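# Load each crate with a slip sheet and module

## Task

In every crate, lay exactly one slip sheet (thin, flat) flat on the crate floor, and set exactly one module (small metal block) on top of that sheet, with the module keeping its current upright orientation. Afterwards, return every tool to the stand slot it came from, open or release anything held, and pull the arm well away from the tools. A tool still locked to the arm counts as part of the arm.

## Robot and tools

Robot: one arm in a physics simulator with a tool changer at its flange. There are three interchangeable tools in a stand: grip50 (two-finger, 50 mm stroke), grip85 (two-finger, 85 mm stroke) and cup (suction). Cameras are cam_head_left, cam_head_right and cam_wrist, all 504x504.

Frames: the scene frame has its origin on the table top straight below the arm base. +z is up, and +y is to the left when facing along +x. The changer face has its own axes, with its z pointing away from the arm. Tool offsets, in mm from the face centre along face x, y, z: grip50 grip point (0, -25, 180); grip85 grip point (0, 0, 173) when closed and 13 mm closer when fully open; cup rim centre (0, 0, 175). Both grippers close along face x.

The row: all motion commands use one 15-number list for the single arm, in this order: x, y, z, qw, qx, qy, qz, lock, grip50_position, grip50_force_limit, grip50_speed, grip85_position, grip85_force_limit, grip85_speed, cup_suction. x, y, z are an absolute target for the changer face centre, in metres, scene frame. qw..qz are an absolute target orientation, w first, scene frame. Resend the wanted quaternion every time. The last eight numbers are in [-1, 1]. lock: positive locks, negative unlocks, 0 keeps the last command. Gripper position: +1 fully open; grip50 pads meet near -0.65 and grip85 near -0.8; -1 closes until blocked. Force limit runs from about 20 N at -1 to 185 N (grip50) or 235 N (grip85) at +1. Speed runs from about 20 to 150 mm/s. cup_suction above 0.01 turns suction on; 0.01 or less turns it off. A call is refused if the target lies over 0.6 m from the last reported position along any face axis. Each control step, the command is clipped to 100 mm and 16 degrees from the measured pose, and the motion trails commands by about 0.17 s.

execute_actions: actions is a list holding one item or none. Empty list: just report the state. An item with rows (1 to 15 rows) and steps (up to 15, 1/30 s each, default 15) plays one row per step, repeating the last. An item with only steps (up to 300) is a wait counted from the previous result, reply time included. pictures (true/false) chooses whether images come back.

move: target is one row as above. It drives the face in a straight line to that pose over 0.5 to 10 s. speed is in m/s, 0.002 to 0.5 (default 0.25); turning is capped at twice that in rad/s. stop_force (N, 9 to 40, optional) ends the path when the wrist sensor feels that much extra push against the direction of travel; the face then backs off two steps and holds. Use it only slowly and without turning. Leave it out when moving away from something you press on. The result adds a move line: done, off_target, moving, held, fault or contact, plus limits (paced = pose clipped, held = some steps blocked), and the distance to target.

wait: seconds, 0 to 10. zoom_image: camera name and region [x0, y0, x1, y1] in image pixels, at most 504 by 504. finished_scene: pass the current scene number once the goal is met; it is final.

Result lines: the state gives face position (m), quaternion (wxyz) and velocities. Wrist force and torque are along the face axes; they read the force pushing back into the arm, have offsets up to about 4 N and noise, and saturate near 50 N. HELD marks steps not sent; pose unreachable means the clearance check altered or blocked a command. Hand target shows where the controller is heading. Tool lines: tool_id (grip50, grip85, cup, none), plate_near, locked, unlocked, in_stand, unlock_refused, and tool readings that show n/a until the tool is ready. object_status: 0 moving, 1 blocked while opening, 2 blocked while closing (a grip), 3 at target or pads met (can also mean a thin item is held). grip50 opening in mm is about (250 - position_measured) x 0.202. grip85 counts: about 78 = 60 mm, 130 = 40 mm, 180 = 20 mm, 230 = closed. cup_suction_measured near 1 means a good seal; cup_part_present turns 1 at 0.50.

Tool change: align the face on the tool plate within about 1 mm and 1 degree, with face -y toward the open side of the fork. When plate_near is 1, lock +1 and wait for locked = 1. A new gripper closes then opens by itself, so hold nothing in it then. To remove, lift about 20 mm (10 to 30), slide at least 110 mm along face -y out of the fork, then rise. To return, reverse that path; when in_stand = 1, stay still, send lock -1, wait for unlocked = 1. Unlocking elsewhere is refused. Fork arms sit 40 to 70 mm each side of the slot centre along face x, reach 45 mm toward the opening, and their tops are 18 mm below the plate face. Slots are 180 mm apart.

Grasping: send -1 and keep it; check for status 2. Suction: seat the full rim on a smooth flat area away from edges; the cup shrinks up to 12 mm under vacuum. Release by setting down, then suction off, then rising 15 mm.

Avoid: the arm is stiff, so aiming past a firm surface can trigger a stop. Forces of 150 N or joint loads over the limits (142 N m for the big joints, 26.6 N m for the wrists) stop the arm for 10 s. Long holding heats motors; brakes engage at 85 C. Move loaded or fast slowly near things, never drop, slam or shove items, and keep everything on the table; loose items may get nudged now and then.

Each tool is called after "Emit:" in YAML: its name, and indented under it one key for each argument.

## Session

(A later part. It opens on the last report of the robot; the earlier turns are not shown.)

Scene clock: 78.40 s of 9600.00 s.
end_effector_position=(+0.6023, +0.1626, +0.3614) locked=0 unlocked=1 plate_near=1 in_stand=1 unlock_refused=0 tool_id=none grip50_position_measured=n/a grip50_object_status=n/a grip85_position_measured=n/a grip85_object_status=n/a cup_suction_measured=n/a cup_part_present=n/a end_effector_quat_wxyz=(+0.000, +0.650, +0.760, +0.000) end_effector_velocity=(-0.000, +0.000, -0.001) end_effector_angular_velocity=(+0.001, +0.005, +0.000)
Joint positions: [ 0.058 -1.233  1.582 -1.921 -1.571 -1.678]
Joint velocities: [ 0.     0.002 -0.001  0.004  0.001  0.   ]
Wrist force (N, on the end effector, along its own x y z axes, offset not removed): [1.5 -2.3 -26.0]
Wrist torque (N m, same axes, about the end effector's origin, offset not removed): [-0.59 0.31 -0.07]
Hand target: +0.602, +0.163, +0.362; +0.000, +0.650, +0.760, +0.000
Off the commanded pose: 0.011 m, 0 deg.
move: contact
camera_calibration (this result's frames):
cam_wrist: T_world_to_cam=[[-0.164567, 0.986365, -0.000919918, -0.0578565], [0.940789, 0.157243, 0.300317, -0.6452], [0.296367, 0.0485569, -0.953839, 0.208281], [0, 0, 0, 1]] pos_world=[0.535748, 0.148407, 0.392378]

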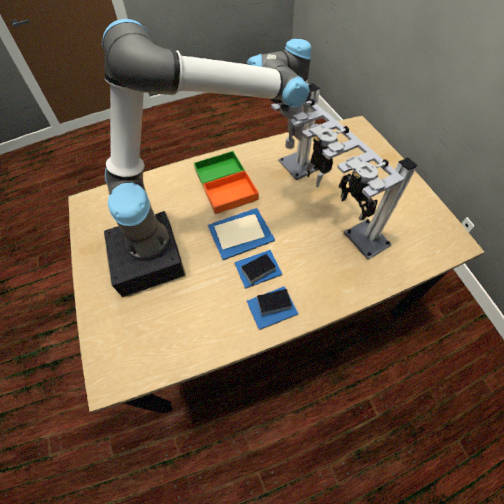

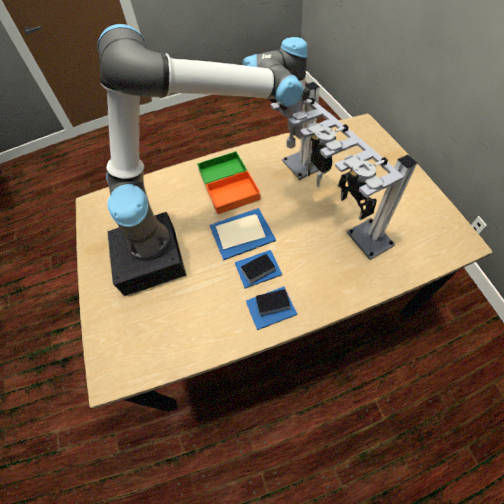

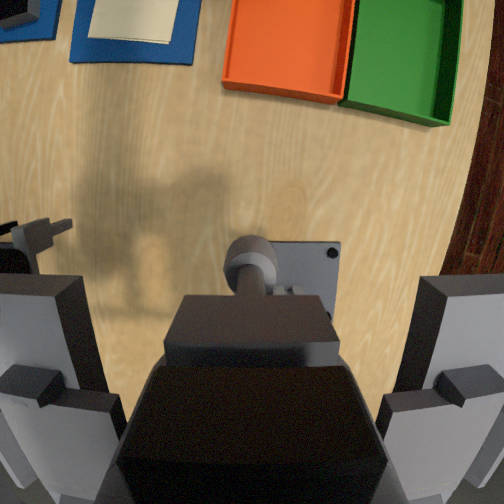

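Emit:
execute_actions:
  actions:
    - {"rows":[[0.6023,0.1626,0.3617,0,0.6501,0.7598,0,1,0,0,0,0,0,0,0]]}
  pictures: false

Emit:
execute_actions:
  actions:
    - {"steps":25}
  pictures: false

Emit:
move:
  target: [0.6023,0.1626,0.381,0,0.6501,0.7598,0,0,0,0,0,0,0,0,0]
  speed: 0.05

Emit:
move:
  target: [0.474,0.1425,0.381,0,0.6501,0.7598,0,0,0,0,0,0,0,0,0]
  speed: 0.1

Emit:
move:
  target: [0.325,-0.025,0.26,0,0.7284,0.6852,0,0,0,0,0,0,0,0,0]

Scene clock: 86.23 s of 9600.00 s.
end_effector_position=(+0.6023, +0.1626, +0.3617) locked=0 unlocked=0 plate_near=1 in_stand=1 unlock_refused=0 tool_id=none grip50_position_measured=n/a grip50_object_status=n/a grip85_position_measured=n/a grip85_object_status=n/a cup_suction_measured=n/a cup_part_present=n/a end_effector_quat_wxyz=(-0.000, +0.650, +0.760, +0.000) end_effector_velocity=(-0.000, +0.001, +0.000) end_effector_angular_velocity=(+0.000, +0.001, +0.002)
Joint positions: [ 0.058 -1.233  1.581 -1.919 -1.571 -1.678]
Joint velocities: [ 0.001  0.    -0.001  0.001  0.    -0.   ]
Wrist force (N, on the end effector, along its own x y z axes, offset not removed): [1.7 2.2 -6.1]
Wrist torque (N m, same axes, about the end effector's origin, offset not removed): [-0.28 -0.04 -0.12]
Hand target: +0.602, +0.163, +0.362; +0.000, +0.650, +0.760, -0.000
Off the commanded pose: 0.000 m, 0 deg.
Steps of this call (steps 1 to 220: nothing new was sent; steps 221 to 235: all 15 steps of this action). Readings (end_effector_position | what the end effector reports):
221: (+0.6023, +0.1626, +0.3616) | locked=0 unlocked=0 plate_near=1 in_stand=1 unlock_refused=0 tool_id=none grip50_position_measured=n/a grip50_object_status=n/a grip85_position_measured=n/a grip85_object_status=n/a cup_suction_measured=n/a cup_part_present=n/a
222: (+0.6023, +0.1626, +0.3616) | locked=0 unlocked=0 plate_near=1 in_stand=1 unlock_refused=0 tool_id=none grip50_position_measured=n/a grip50_object_status=n/a grip85_position_measured=n/a grip85_object_status=n/a cup_suction_measured=n/a cup_part_present=n/a
224: (+0.6023, +0.1626, +0.3616) | locked=0 unlocked=0 plate_near=1 in_stand=1 unlock_refused=0 tool_id=none grip50_position_measured=n/a grip50_object_status=n/a grip85_position_measured=n/a grip85_object_status=n/a cup_suction_measured=n/a cup_part_present=n/a
228: (+0.6023, +0.1626, +0.3617) | locked=0 unlocked=0 plate_near=1 in_stand=1 unlock_refused=0 tool_id=none grip50_position_measured=n/a grip50_object_status=n/a grip85_position_measured=n/a grip85_object_status=n/a cup_suction_measured=n/a cup_part_present=n/a
235: the state above

Scene clock: 87.07 s of 9600.00 s.
end_effector_position=(+0.6023, +0.1626, +0.3617) locked=1 unlocked=0 plate_near=1 in_stand=1 unlock_refused=0 tool_id=cup grip50_position_measured=n/a grip50_object_status=n/a grip85_position_measured=n/a grip85_object_status=n/a cup_suction_measured=n/a cup_part_present=n/a end_effector_quat_wxyz=(+0.000, +0.650, +0.760, +0.000) end_effector_velocity=(+0.000, -0.001, -0.000) end_effector_angular_velocity=(-0.000, +0.001, -0.001)
Joint positions: [ 0.058 -1.233  1.581 -1.919 -1.571 -1.678]
Joint velocities: [-0.001  0.    -0.     0.    -0.    -0.001]
Wrist force (N, on the end effector, along its own x y z axes, offset not removed): [1.8 0.4 -13.9]
Wrist torque (N m, same axes, about the end effector's origin, offset not removed): [-0.17 0.51 -0.19]
Hand target: +0.602, +0.163, +0.362; +0.000, +0.650, +0.760, -0.000
Off the commanded pose: 0.000 m, 0 deg.
Steps of this call (steps 1 to 25: nothing new was sent). Readings (end_effector_position | what the end effector reports):
1: (+0.6023, +0.1626, +0.3617) | locked=0 unlocked=0 plate_near=1 in_stand=1 unlock_refused=0 tool_id=none grip50_position_measured=n/a grip50_object_status=n/a grip85_position_measured=n/a grip85_object_status=n/a cup_suction_measured=n/a cup_part_present=n/a
2: (+0.6023, +0.1626, +0.3617) | locked=0 unlocked=0 plate_near=1 in_stand=1 unlock_refused=0 tool_id=none grip50_position_measured=n/a grip50_object_status=n/a grip85_position_measured=n/a grip85_object_status=n/a cup_suction_measured=n/a cup_part_present=n/a
4: (+0.6023, +0.1626, +0.3617) | locked=0 unlocked=0 plate_near=1 in_stand=1 unlock_refused=0 tool_id=none grip50_position_measured=n/a grip50_object_status=n/a grip85_position_measured=n/a grip85_object_status=n/a cup_suction_measured=n/a cup_part_present=n/a
8: (+0.6023, +0.1626, +0.3617) | locked=0 unlocked=0 plate_near=1 in_stand=1 unlock_refused=0 tool_id=none grip50_position_measured=n/a grip50_object_status=n/a grip85_position_measured=n/a grip85_object_status=n/a cup_suction_measured=n/a cup_part_present=n/a
25: the state above

Scene clock: 87.93 s of 9600.00 s.
end_effector_position=(+0.6023, +0.1626, +0.3807) locked=1 unlocked=0 plate_near=1 in_stand=0 unlock_refused=0 tool_id=cup grip50_position_measured=n/a grip50_object_status=n/a grip85_position_measured=n/a grip85_object_status=n/a cup_suction_measured=0.00 cup_part_present=0 end_effector_quat_wxyz=(+0.000, +0.650, +0.760, +0.000) end_effector_velocity=(-0.001, +0.001, +0.002) end_effector_angular_velocity=(-0.000, +0.002, +0.001)
Joint positions: [ 0.058 -1.247  1.55  -1.874 -1.571 -1.678]
Joint velocities: [ 0.001 -0.002 -0.004  0.007 -0.    -0.   ]
Wrist force (N, on the end effector, along its own x y z axes, offset not removed): [3.0 -0.4 -2.7]
Wrist torque (N m, same axes, about the end effector's origin, offset not removed): [-0.17 -0.32 -0.06]
Hand target: +0.602, +0.163, +0.381; +0.000, +0.650, +0.760, +0.000
Off the commanded pose: 0.000 m, 0 deg.
move: done
camera_calibration (this result's frames):
cam_wrist: T_world_to_cam=[[-0.16455, 0.986368, -0.000913081, -0.0578481], [0.940885, 0.15724, 0.300018, -0.650941], [0.296072, 0.0485089, -0.953933, 0.226949], [0, 0, 0, 1]] pos_world=[0.535748, 0.148404, 0.411736]

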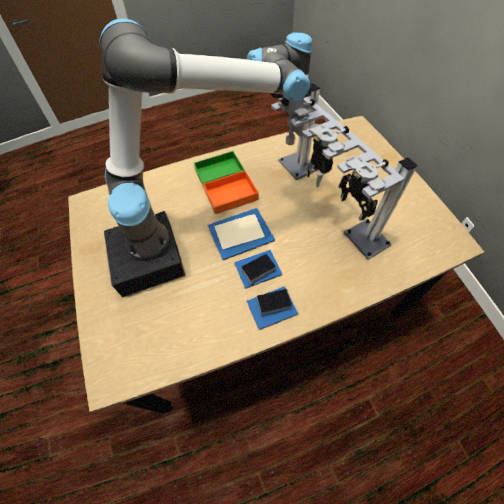

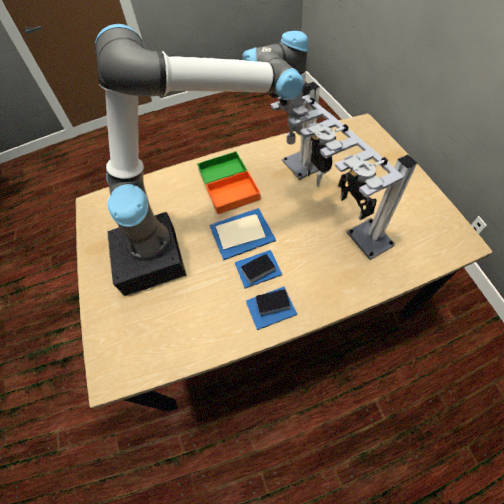

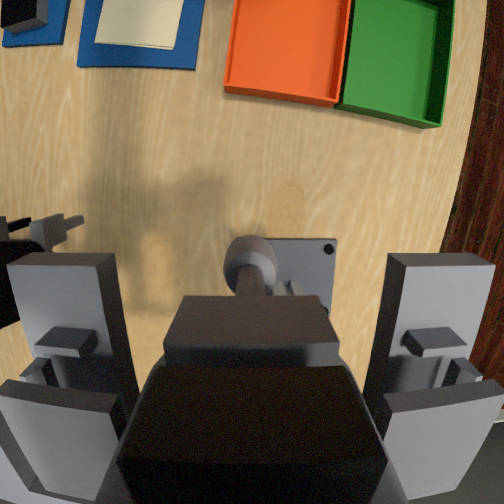

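Scene clock: 89.77 s of 9600.00 s.
end_effector_position=(+0.4744, +0.1426, +0.3809) locked=1 unlocked=0 plate_near=1 in_stand=0 unlock_refused=0 tool_id=cup grip50_position_measured=n/a grip50_object_status=n/a grip85_position_measured=n/a grip85_object_status=n/a cup_suction_measured=0.00 cup_part_present=0 end_effector_quat_wxyz=(+0.000, +0.650, +0.760, -0.000) end_effector_velocity=(-0.003, -0.000, +0.001) end_effector_angular_velocity=(-0.001, -0.001, +0.001)
Joint positions: [ 0.029 -1.546  1.908 -1.932 -1.571 -1.707]
Joint velocities: [-0.    -0.009  0.007  0.001 -0.001 -0.002]
Wrist force (N, on the end effector, along its own x y z axes, offset not removed): [1.4 0.1 -0.9]
Wrist torque (N m, same axes, about the end effector's origin, offset not removed): [-0.05 -0.21 -0.04]
Hand target: +0.474, +0.143, +0.381; +0.000, +0.650, +0.760, +0.000
Off the commanded pose: 0.000 m, 0 deg.
move: done
camera_calibration (this result's frames):
cam_wrist: T_world_to_cam=[[-0.164543, 0.986369, -0.00092259, -0.0591584], [0.940892, 0.157238, 0.299997, -0.527545], [0.296053, 0.0484945, -0.95394, 0.265993], [0, 0, 0, 1]] pos_world=[0.407881, 0.128403, 0.411949]

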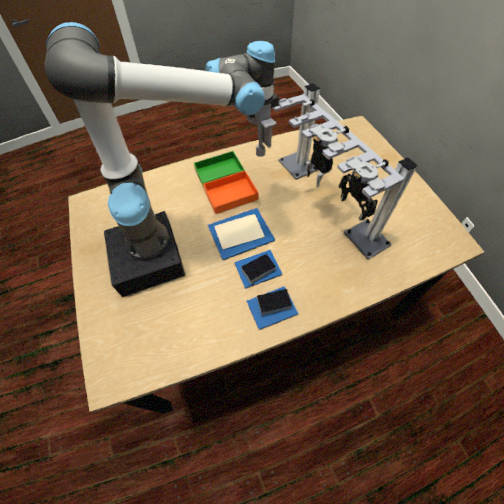

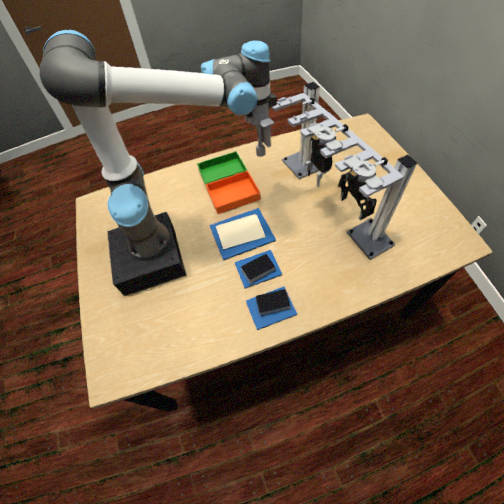

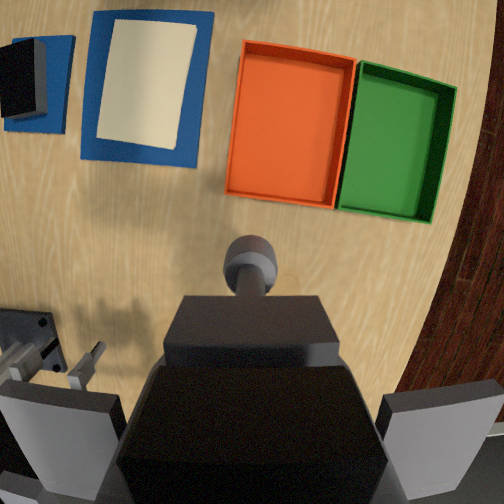

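Scene clock: 91.50 s of 9600.00 s.
end_effector_position=(+0.3254, -0.0249, +0.2599) locked=1 unlocked=0 plate_near=1 in_stand=0 unlock_refused=0 tool_id=cup grip50_position_measured=n/a grip50_object_status=n/a grip85_position_measured=n/a grip85_object_status=n/a cup_suction_measured=0.00 cup_part_present=0 end_effector_quat_wxyz=(+0.000, +0.728, +0.685, +0.000) end_effector_velocity=(-0.002, -0.002, -0.001) end_effector_angular_velocity=(+0.000, -0.001, -0.000)
Joint positions: [-0.488 -1.826  2.504 -2.25  -1.571 -2.007]
Joint velocities: [-0.008 -0.003  0.005 -0.002  0.001 -0.008]
Wrist force (N, on the end effector, along its own x y z axes, offset not removed): [-0.6 0.3 -1.4]
Wrist torque (N m, same axes, about the end effector's origin, offset not removed): [-0.22 -0.10 -0.09]
Hand target: +0.325, -0.025, +0.260; +0.000, +0.728, +0.685, +0.000
Off the commanded pose: 0.000 m, 0 deg.
move: done
camera_calibration (this result's frames):
cam_wrist: T_world_to_cam=[[0.0509646, 0.998699, -0.00144574, 0.0117727], [0.952541, -0.048174, 0.300574, -0.333818], [0.300113, -0.0166957, -0.953758, 0.199827], [0, 0, 0, 1]] pos_world=[0.257405, -0.0245025, 0.29094]

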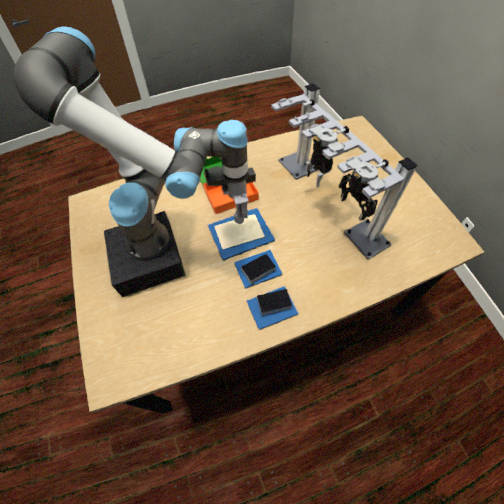

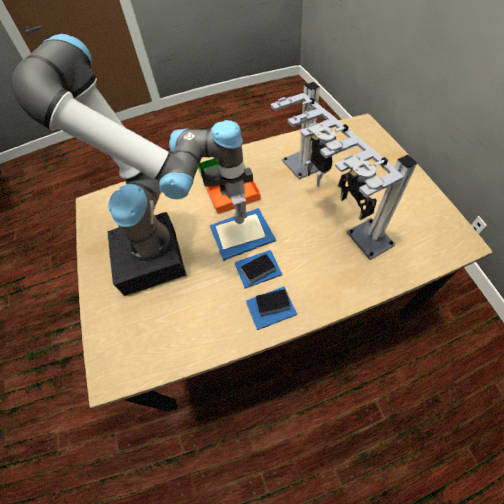

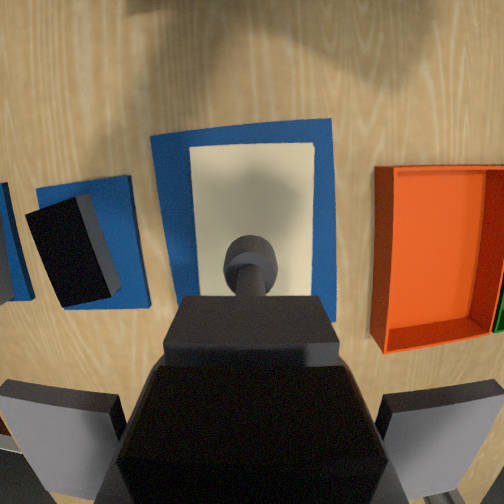

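Emit:
move:
  target: [0.322,-0.024,0.182,0,0.7193,0.6947,0,0,0,0,0,0,0,0,1]
  speed: 0.06

Emit:
move:
  target: [0.322,-0.024,0.245,0,0.7193,0.6947,0,0,0,0,0,0,0,0,1]
  speed: 0.1

Emit:
move:
  target: [0.343,0.318,0.245,0,0.7071,0.7071,0,0,0,0,0,0,0,0,1]
  speed: 0.2

Emit:
move:
  target: [0.343,0.318,0.212,0,0.7071,0.7071,0,0,0,0,0,0,0,0,1]
  speed: 0.06

Scene clock: 103.57 s of 9600.00 s.
end_effector_position=(+0.3221, -0.0241, +0.1822) locked=1 unlocked=0 plate_near=1 in_stand=0 unlock_refused=0 tool_id=cup grip50_position_measured=n/a grip50_object_status=n/a grip85_position_measured=n/a grip85_object_status=n/a cup_suction_measured=0.98 cup_part_present=1 end_effector_quat_wxyz=(-0.000, +0.719, +0.695, +0.000) end_effector_velocity=(-0.000, +0.000, -0.003) end_effector_angular_velocity=(-0.001, -0.000, +0.000)
Joint positions: [-0.491 -1.583  2.62  -2.607 -1.571 -2.036]
Joint velocities: [ 0.001  0.011  0.003 -0.015 -0.     0.   ]
Wrist force (N, on the end effector, along its own x y z axes, offset not removed): [0.0 1.3 -1.6]
Wrist torque (N m, same axes, about the end effector's origin, offset not removed): [-0.11 -0.10 0.03]
Hand target: +0.322, -0.024, +0.182; -0.000, +0.719, +0.695, -0.000
Off the commanded pose: 0.000 m, 0 deg.
move: done
camera_calibration (this result's frames):
cam_wrist: T_world_to_cam=[[0.0250757, 0.999685, -0.000766142, 0.0192632], [0.953676, -0.0236917, 0.299902, -0.306886], [0.29979, -0.0082509, -0.95397, 0.127002], [0, 0, 0, 1]] pos_world=[0.254113, -0.0254799, 0.213207]

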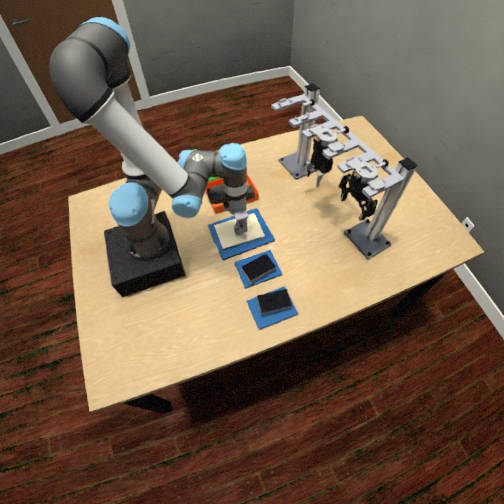

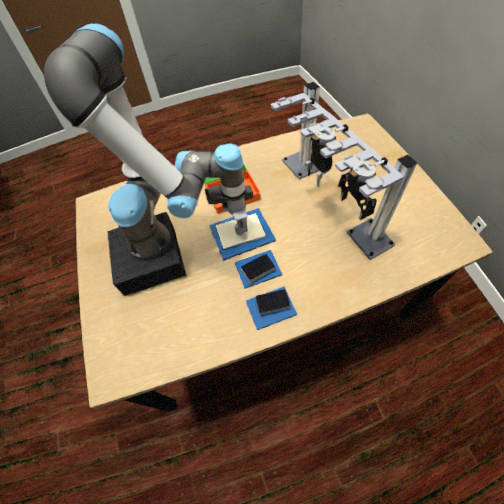

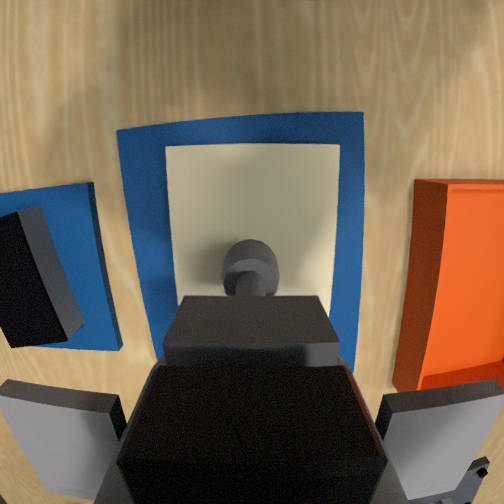

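Scene clock: 104.73 s of 9600.00 s.
end_effector_position=(+0.3219, -0.0239, +0.2448) locked=1 unlocked=0 plate_near=1 in_stand=0 unlock_refused=0 tool_id=cup grip50_position_measured=n/a grip50_object_status=n/a grip85_position_measured=n/a grip85_object_status=n/a cup_suction_measured=0.99 cup_part_present=1 end_effector_quat_wxyz=(+0.000, +0.719, +0.695, +0.000) end_effector_velocity=(-0.001, -0.000, +0.003) end_effector_angular_velocity=(+0.002, +0.002, -0.000)
Joint positions: [-0.491 -1.798  2.537 -2.31  -1.571 -2.036]
Joint velocities: [-0.002 -0.009 -0.004  0.016  0.    -0.001]
Wrist force (N, on the end effector, along its own x y z axes, offset not removed): [0.7 0.5 -0.9]
Wrist torque (N m, same axes, about the end effector's origin, offset not removed): [-0.17 -0.21 -0.02]
Hand target: +0.322, -0.024, +0.245; +0.000, +0.719, +0.695, +0.000
Off the commanded pose: 0.000 m, 0 deg.
move: done
camera_calibration (this result's frames):
cam_wrist: T_world_to_cam=[[0.0247323, 0.999694, -0.00101109, 0.0192752], [0.953602, -0.0232884, 0.300167, -0.325512], [0.300052, -0.008388, -0.953886, 0.18667], [0, 0, 0, 1]] pos_world=[0.253922, -0.0252842, 0.275789]

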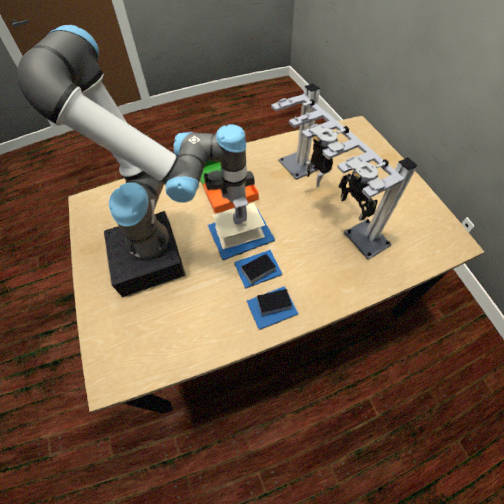

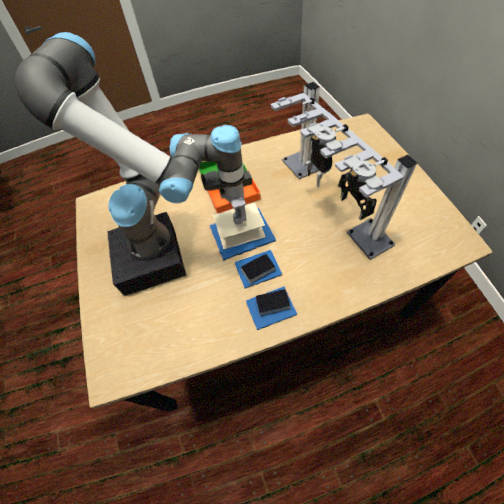

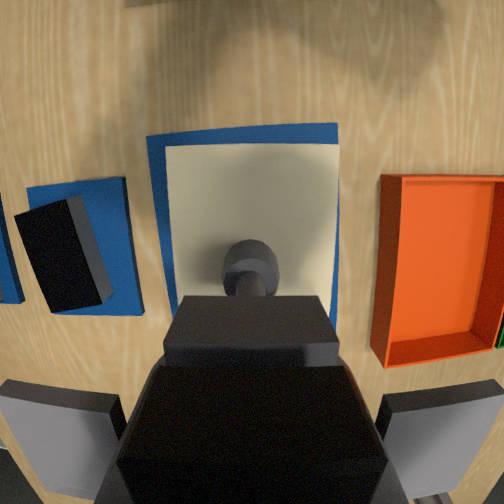

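Scene clock: 107.10 s of 9600.00 s.
end_effector_position=(+0.3428, +0.3181, +0.2451) locked=1 unlocked=0 plate_near=1 in_stand=0 unlock_refused=0 tool_id=cup grip50_position_measured=n/a grip50_object_status=n/a grip85_position_measured=n/a grip85_object_status=n/a cup_suction_measured=0.99 cup_part_present=1 end_effector_quat_wxyz=(-0.001, +0.707, +0.707, -0.000) end_effector_velocity=(+0.001, +0.003, -0.000) end_effector_angular_velocity=(-0.001, +0.001, +0.000)
Joint positions: [ 0.468 -1.42   2.178 -2.328 -1.57  -1.112]
Joint velocities: [ 0.005  0.005 -0.006  0.002 -0.     0.005]
Wrist force (N, on the end effector, along its own x y z axes, offset not removed): [2.0 -0.6 -1.6]
Wrist torque (N m, same axes, about the end effector's origin, offset not removed): [-0.14 -0.24 -0.12]
Hand target: +0.343, +0.318, +0.245; -0.001, +0.707, +0.707, -0.000
Off the commanded pose: 0.000 m, 0 deg.
move: done
camera_calibration (this result's frames):
cam_wrist: T_world_to_cam=[[-0.0100322, 0.99995, -0.000189549, -0.311509], [0.954327, 0.00963104, 0.29861, -0.347868], [0.298597, 0.00281481, -0.954375, 0.180627], [0, 0, 0, 1]] pos_world=[0.27492, 0.314335, 0.276203]

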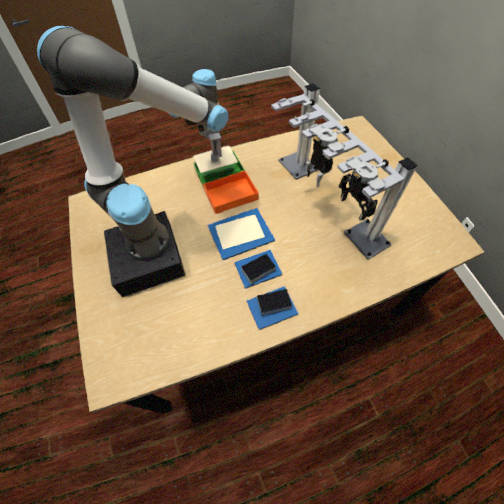

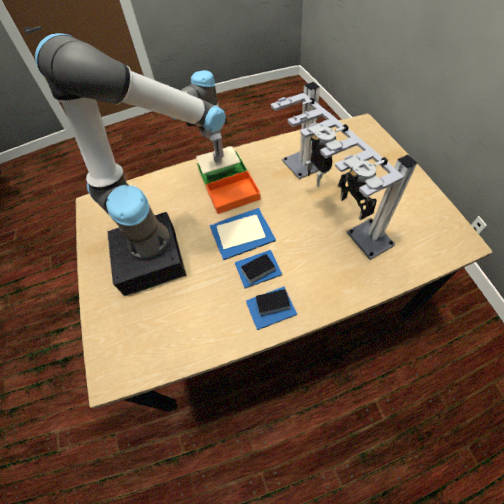

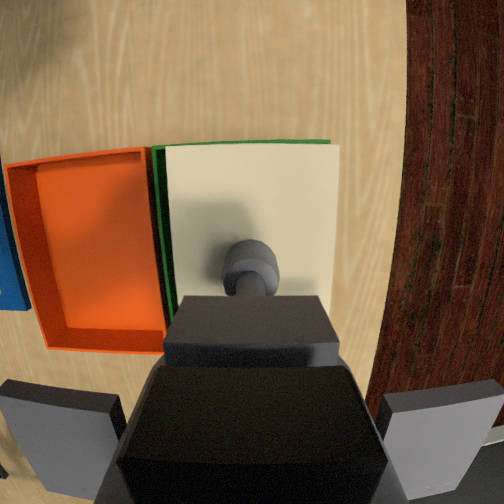

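Scene clock: 108.10 s of 9600.00 s.
end_effector_position=(+0.3430, +0.3180, +0.2123) locked=1 unlocked=0 plate_near=1 in_stand=0 unlock_refused=0 tool_id=cup grip50_position_measured=n/a grip50_object_status=n/a grip85_position_measured=n/a grip85_object_status=n/a cup_suction_measured=0.99 cup_part_present=1 end_effector_quat_wxyz=(-0.000, +0.707, +0.707, -0.000) end_effector_velocity=(+0.000, +0.000, -0.003) end_effector_angular_velocity=(-0.001, +0.002, -0.000)
Joint positions: [ 0.468 -1.351  2.211 -2.431 -1.571 -1.112]
Joint velocities: [ 0.     0.007  0.001 -0.007 -0.     0.   ]
Wrist force (N, on the end effector, along its own x y z axes, offset not removed): [0.5 -0.1 -0.9]
Wrist torque (N m, same axes, about the end effector's origin, offset not removed): [-0.23 -0.10 -0.11]
Hand target: +0.343, +0.318, +0.212; -0.000, +0.707, +0.707, -0.000
Off the commanded pose: 0.000 m, 0 deg.
move: done
camera_calibration (this result's frames):
cam_wrist: T_world_to_cam=[[-0.0100649, 0.999949, -0.000901649, -0.311271], [0.953907, 0.00987196, 0.299939, -0.338529], [0.299933, 0.00215878, -0.953958, 0.14895], [0, 0, 0, 1]] pos_world=[0.275118, 0.314276, 0.24335]

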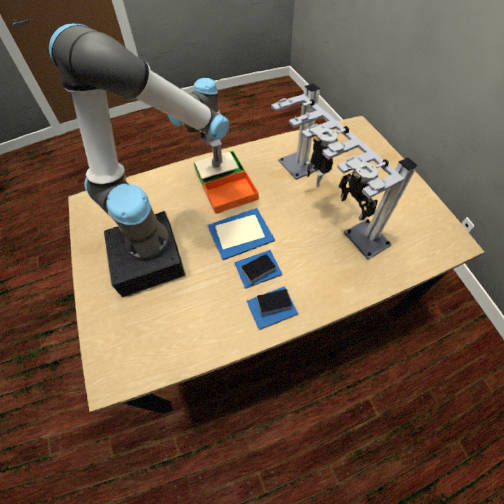

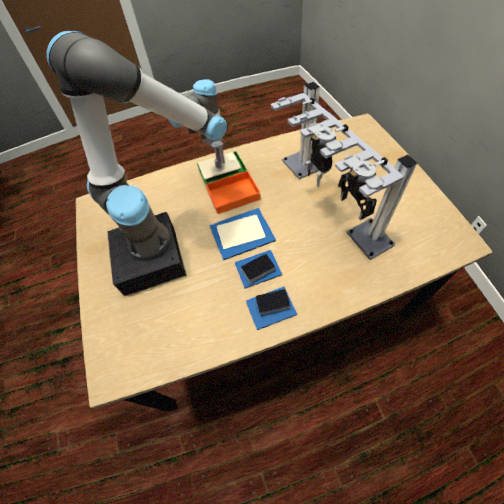

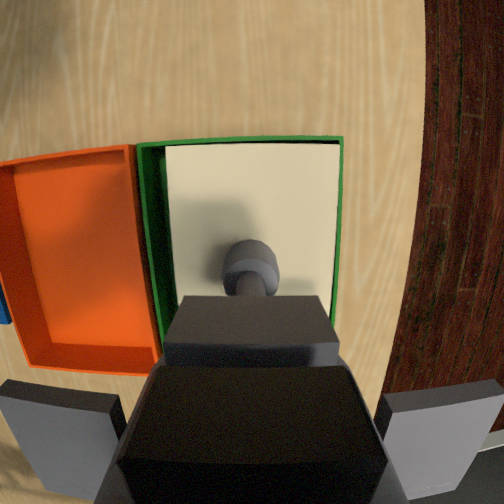

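Emit:
move:
  target: [0.350,0.312,0.212,0,0.6934,0.7206,0,0,0,0,0,0,0,0,1]
  speed: 0.04

Scene clock: 112.13 s of 9600.00 s.
end_effector_position=(+0.3498, +0.3122, +0.2120) locked=1 unlocked=0 plate_near=1 in_stand=0 unlock_refused=0 tool_id=cup grip50_position_measured=n/a grip50_object_status=n/a grip85_position_measured=n/a grip85_object_status=n/a cup_suction_measured=0.99 cup_part_present=1 end_effector_quat_wxyz=(+0.000, +0.694, +0.720, -0.000) end_effector_velocity=(+0.002, -0.002, +0.000) end_effector_angular_velocity=(-0.001, -0.001, +0.011)
Joint positions: [ 0.45  -1.348  2.208 -2.431 -1.571 -1.167]
Joint velocities: [-0.005 -0.    -0.001  0.001 -0.001 -0.017]
Wrist force (N, on the end effector, along its own x y z axes, offset not removed): [1.2 0.4 -0.4]
Wrist torque (N m, same axes, about the end effector's origin, offset not removed): [-0.12 -0.15 0.01]
Hand target: +0.350, +0.312, +0.212; +0.000, +0.693, +0.721, +0.000
Off the commanded pose: 0.000 m, 0 deg.
move: done
camera_calibration (this result's frames):
cam_wrist: T_world_to_cam=[[-0.0470273, 0.998893, -0.000968372, -0.292115], [0.952853, 0.0451506, 0.300055, -0.355471], [0.299767, 0.0131881, -0.953921, 0.14325], [0, 0, 0, 1]] pos_world=[0.282032, 0.305952, 0.243028]

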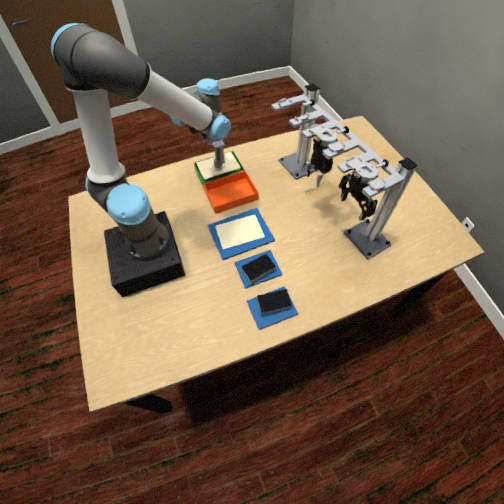

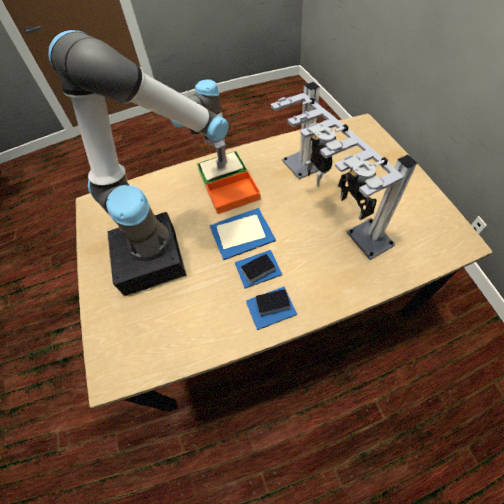

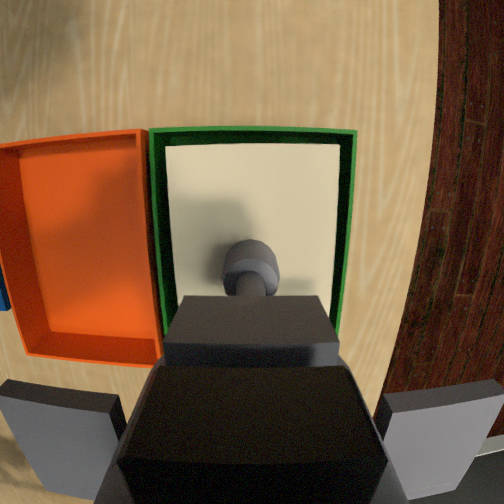

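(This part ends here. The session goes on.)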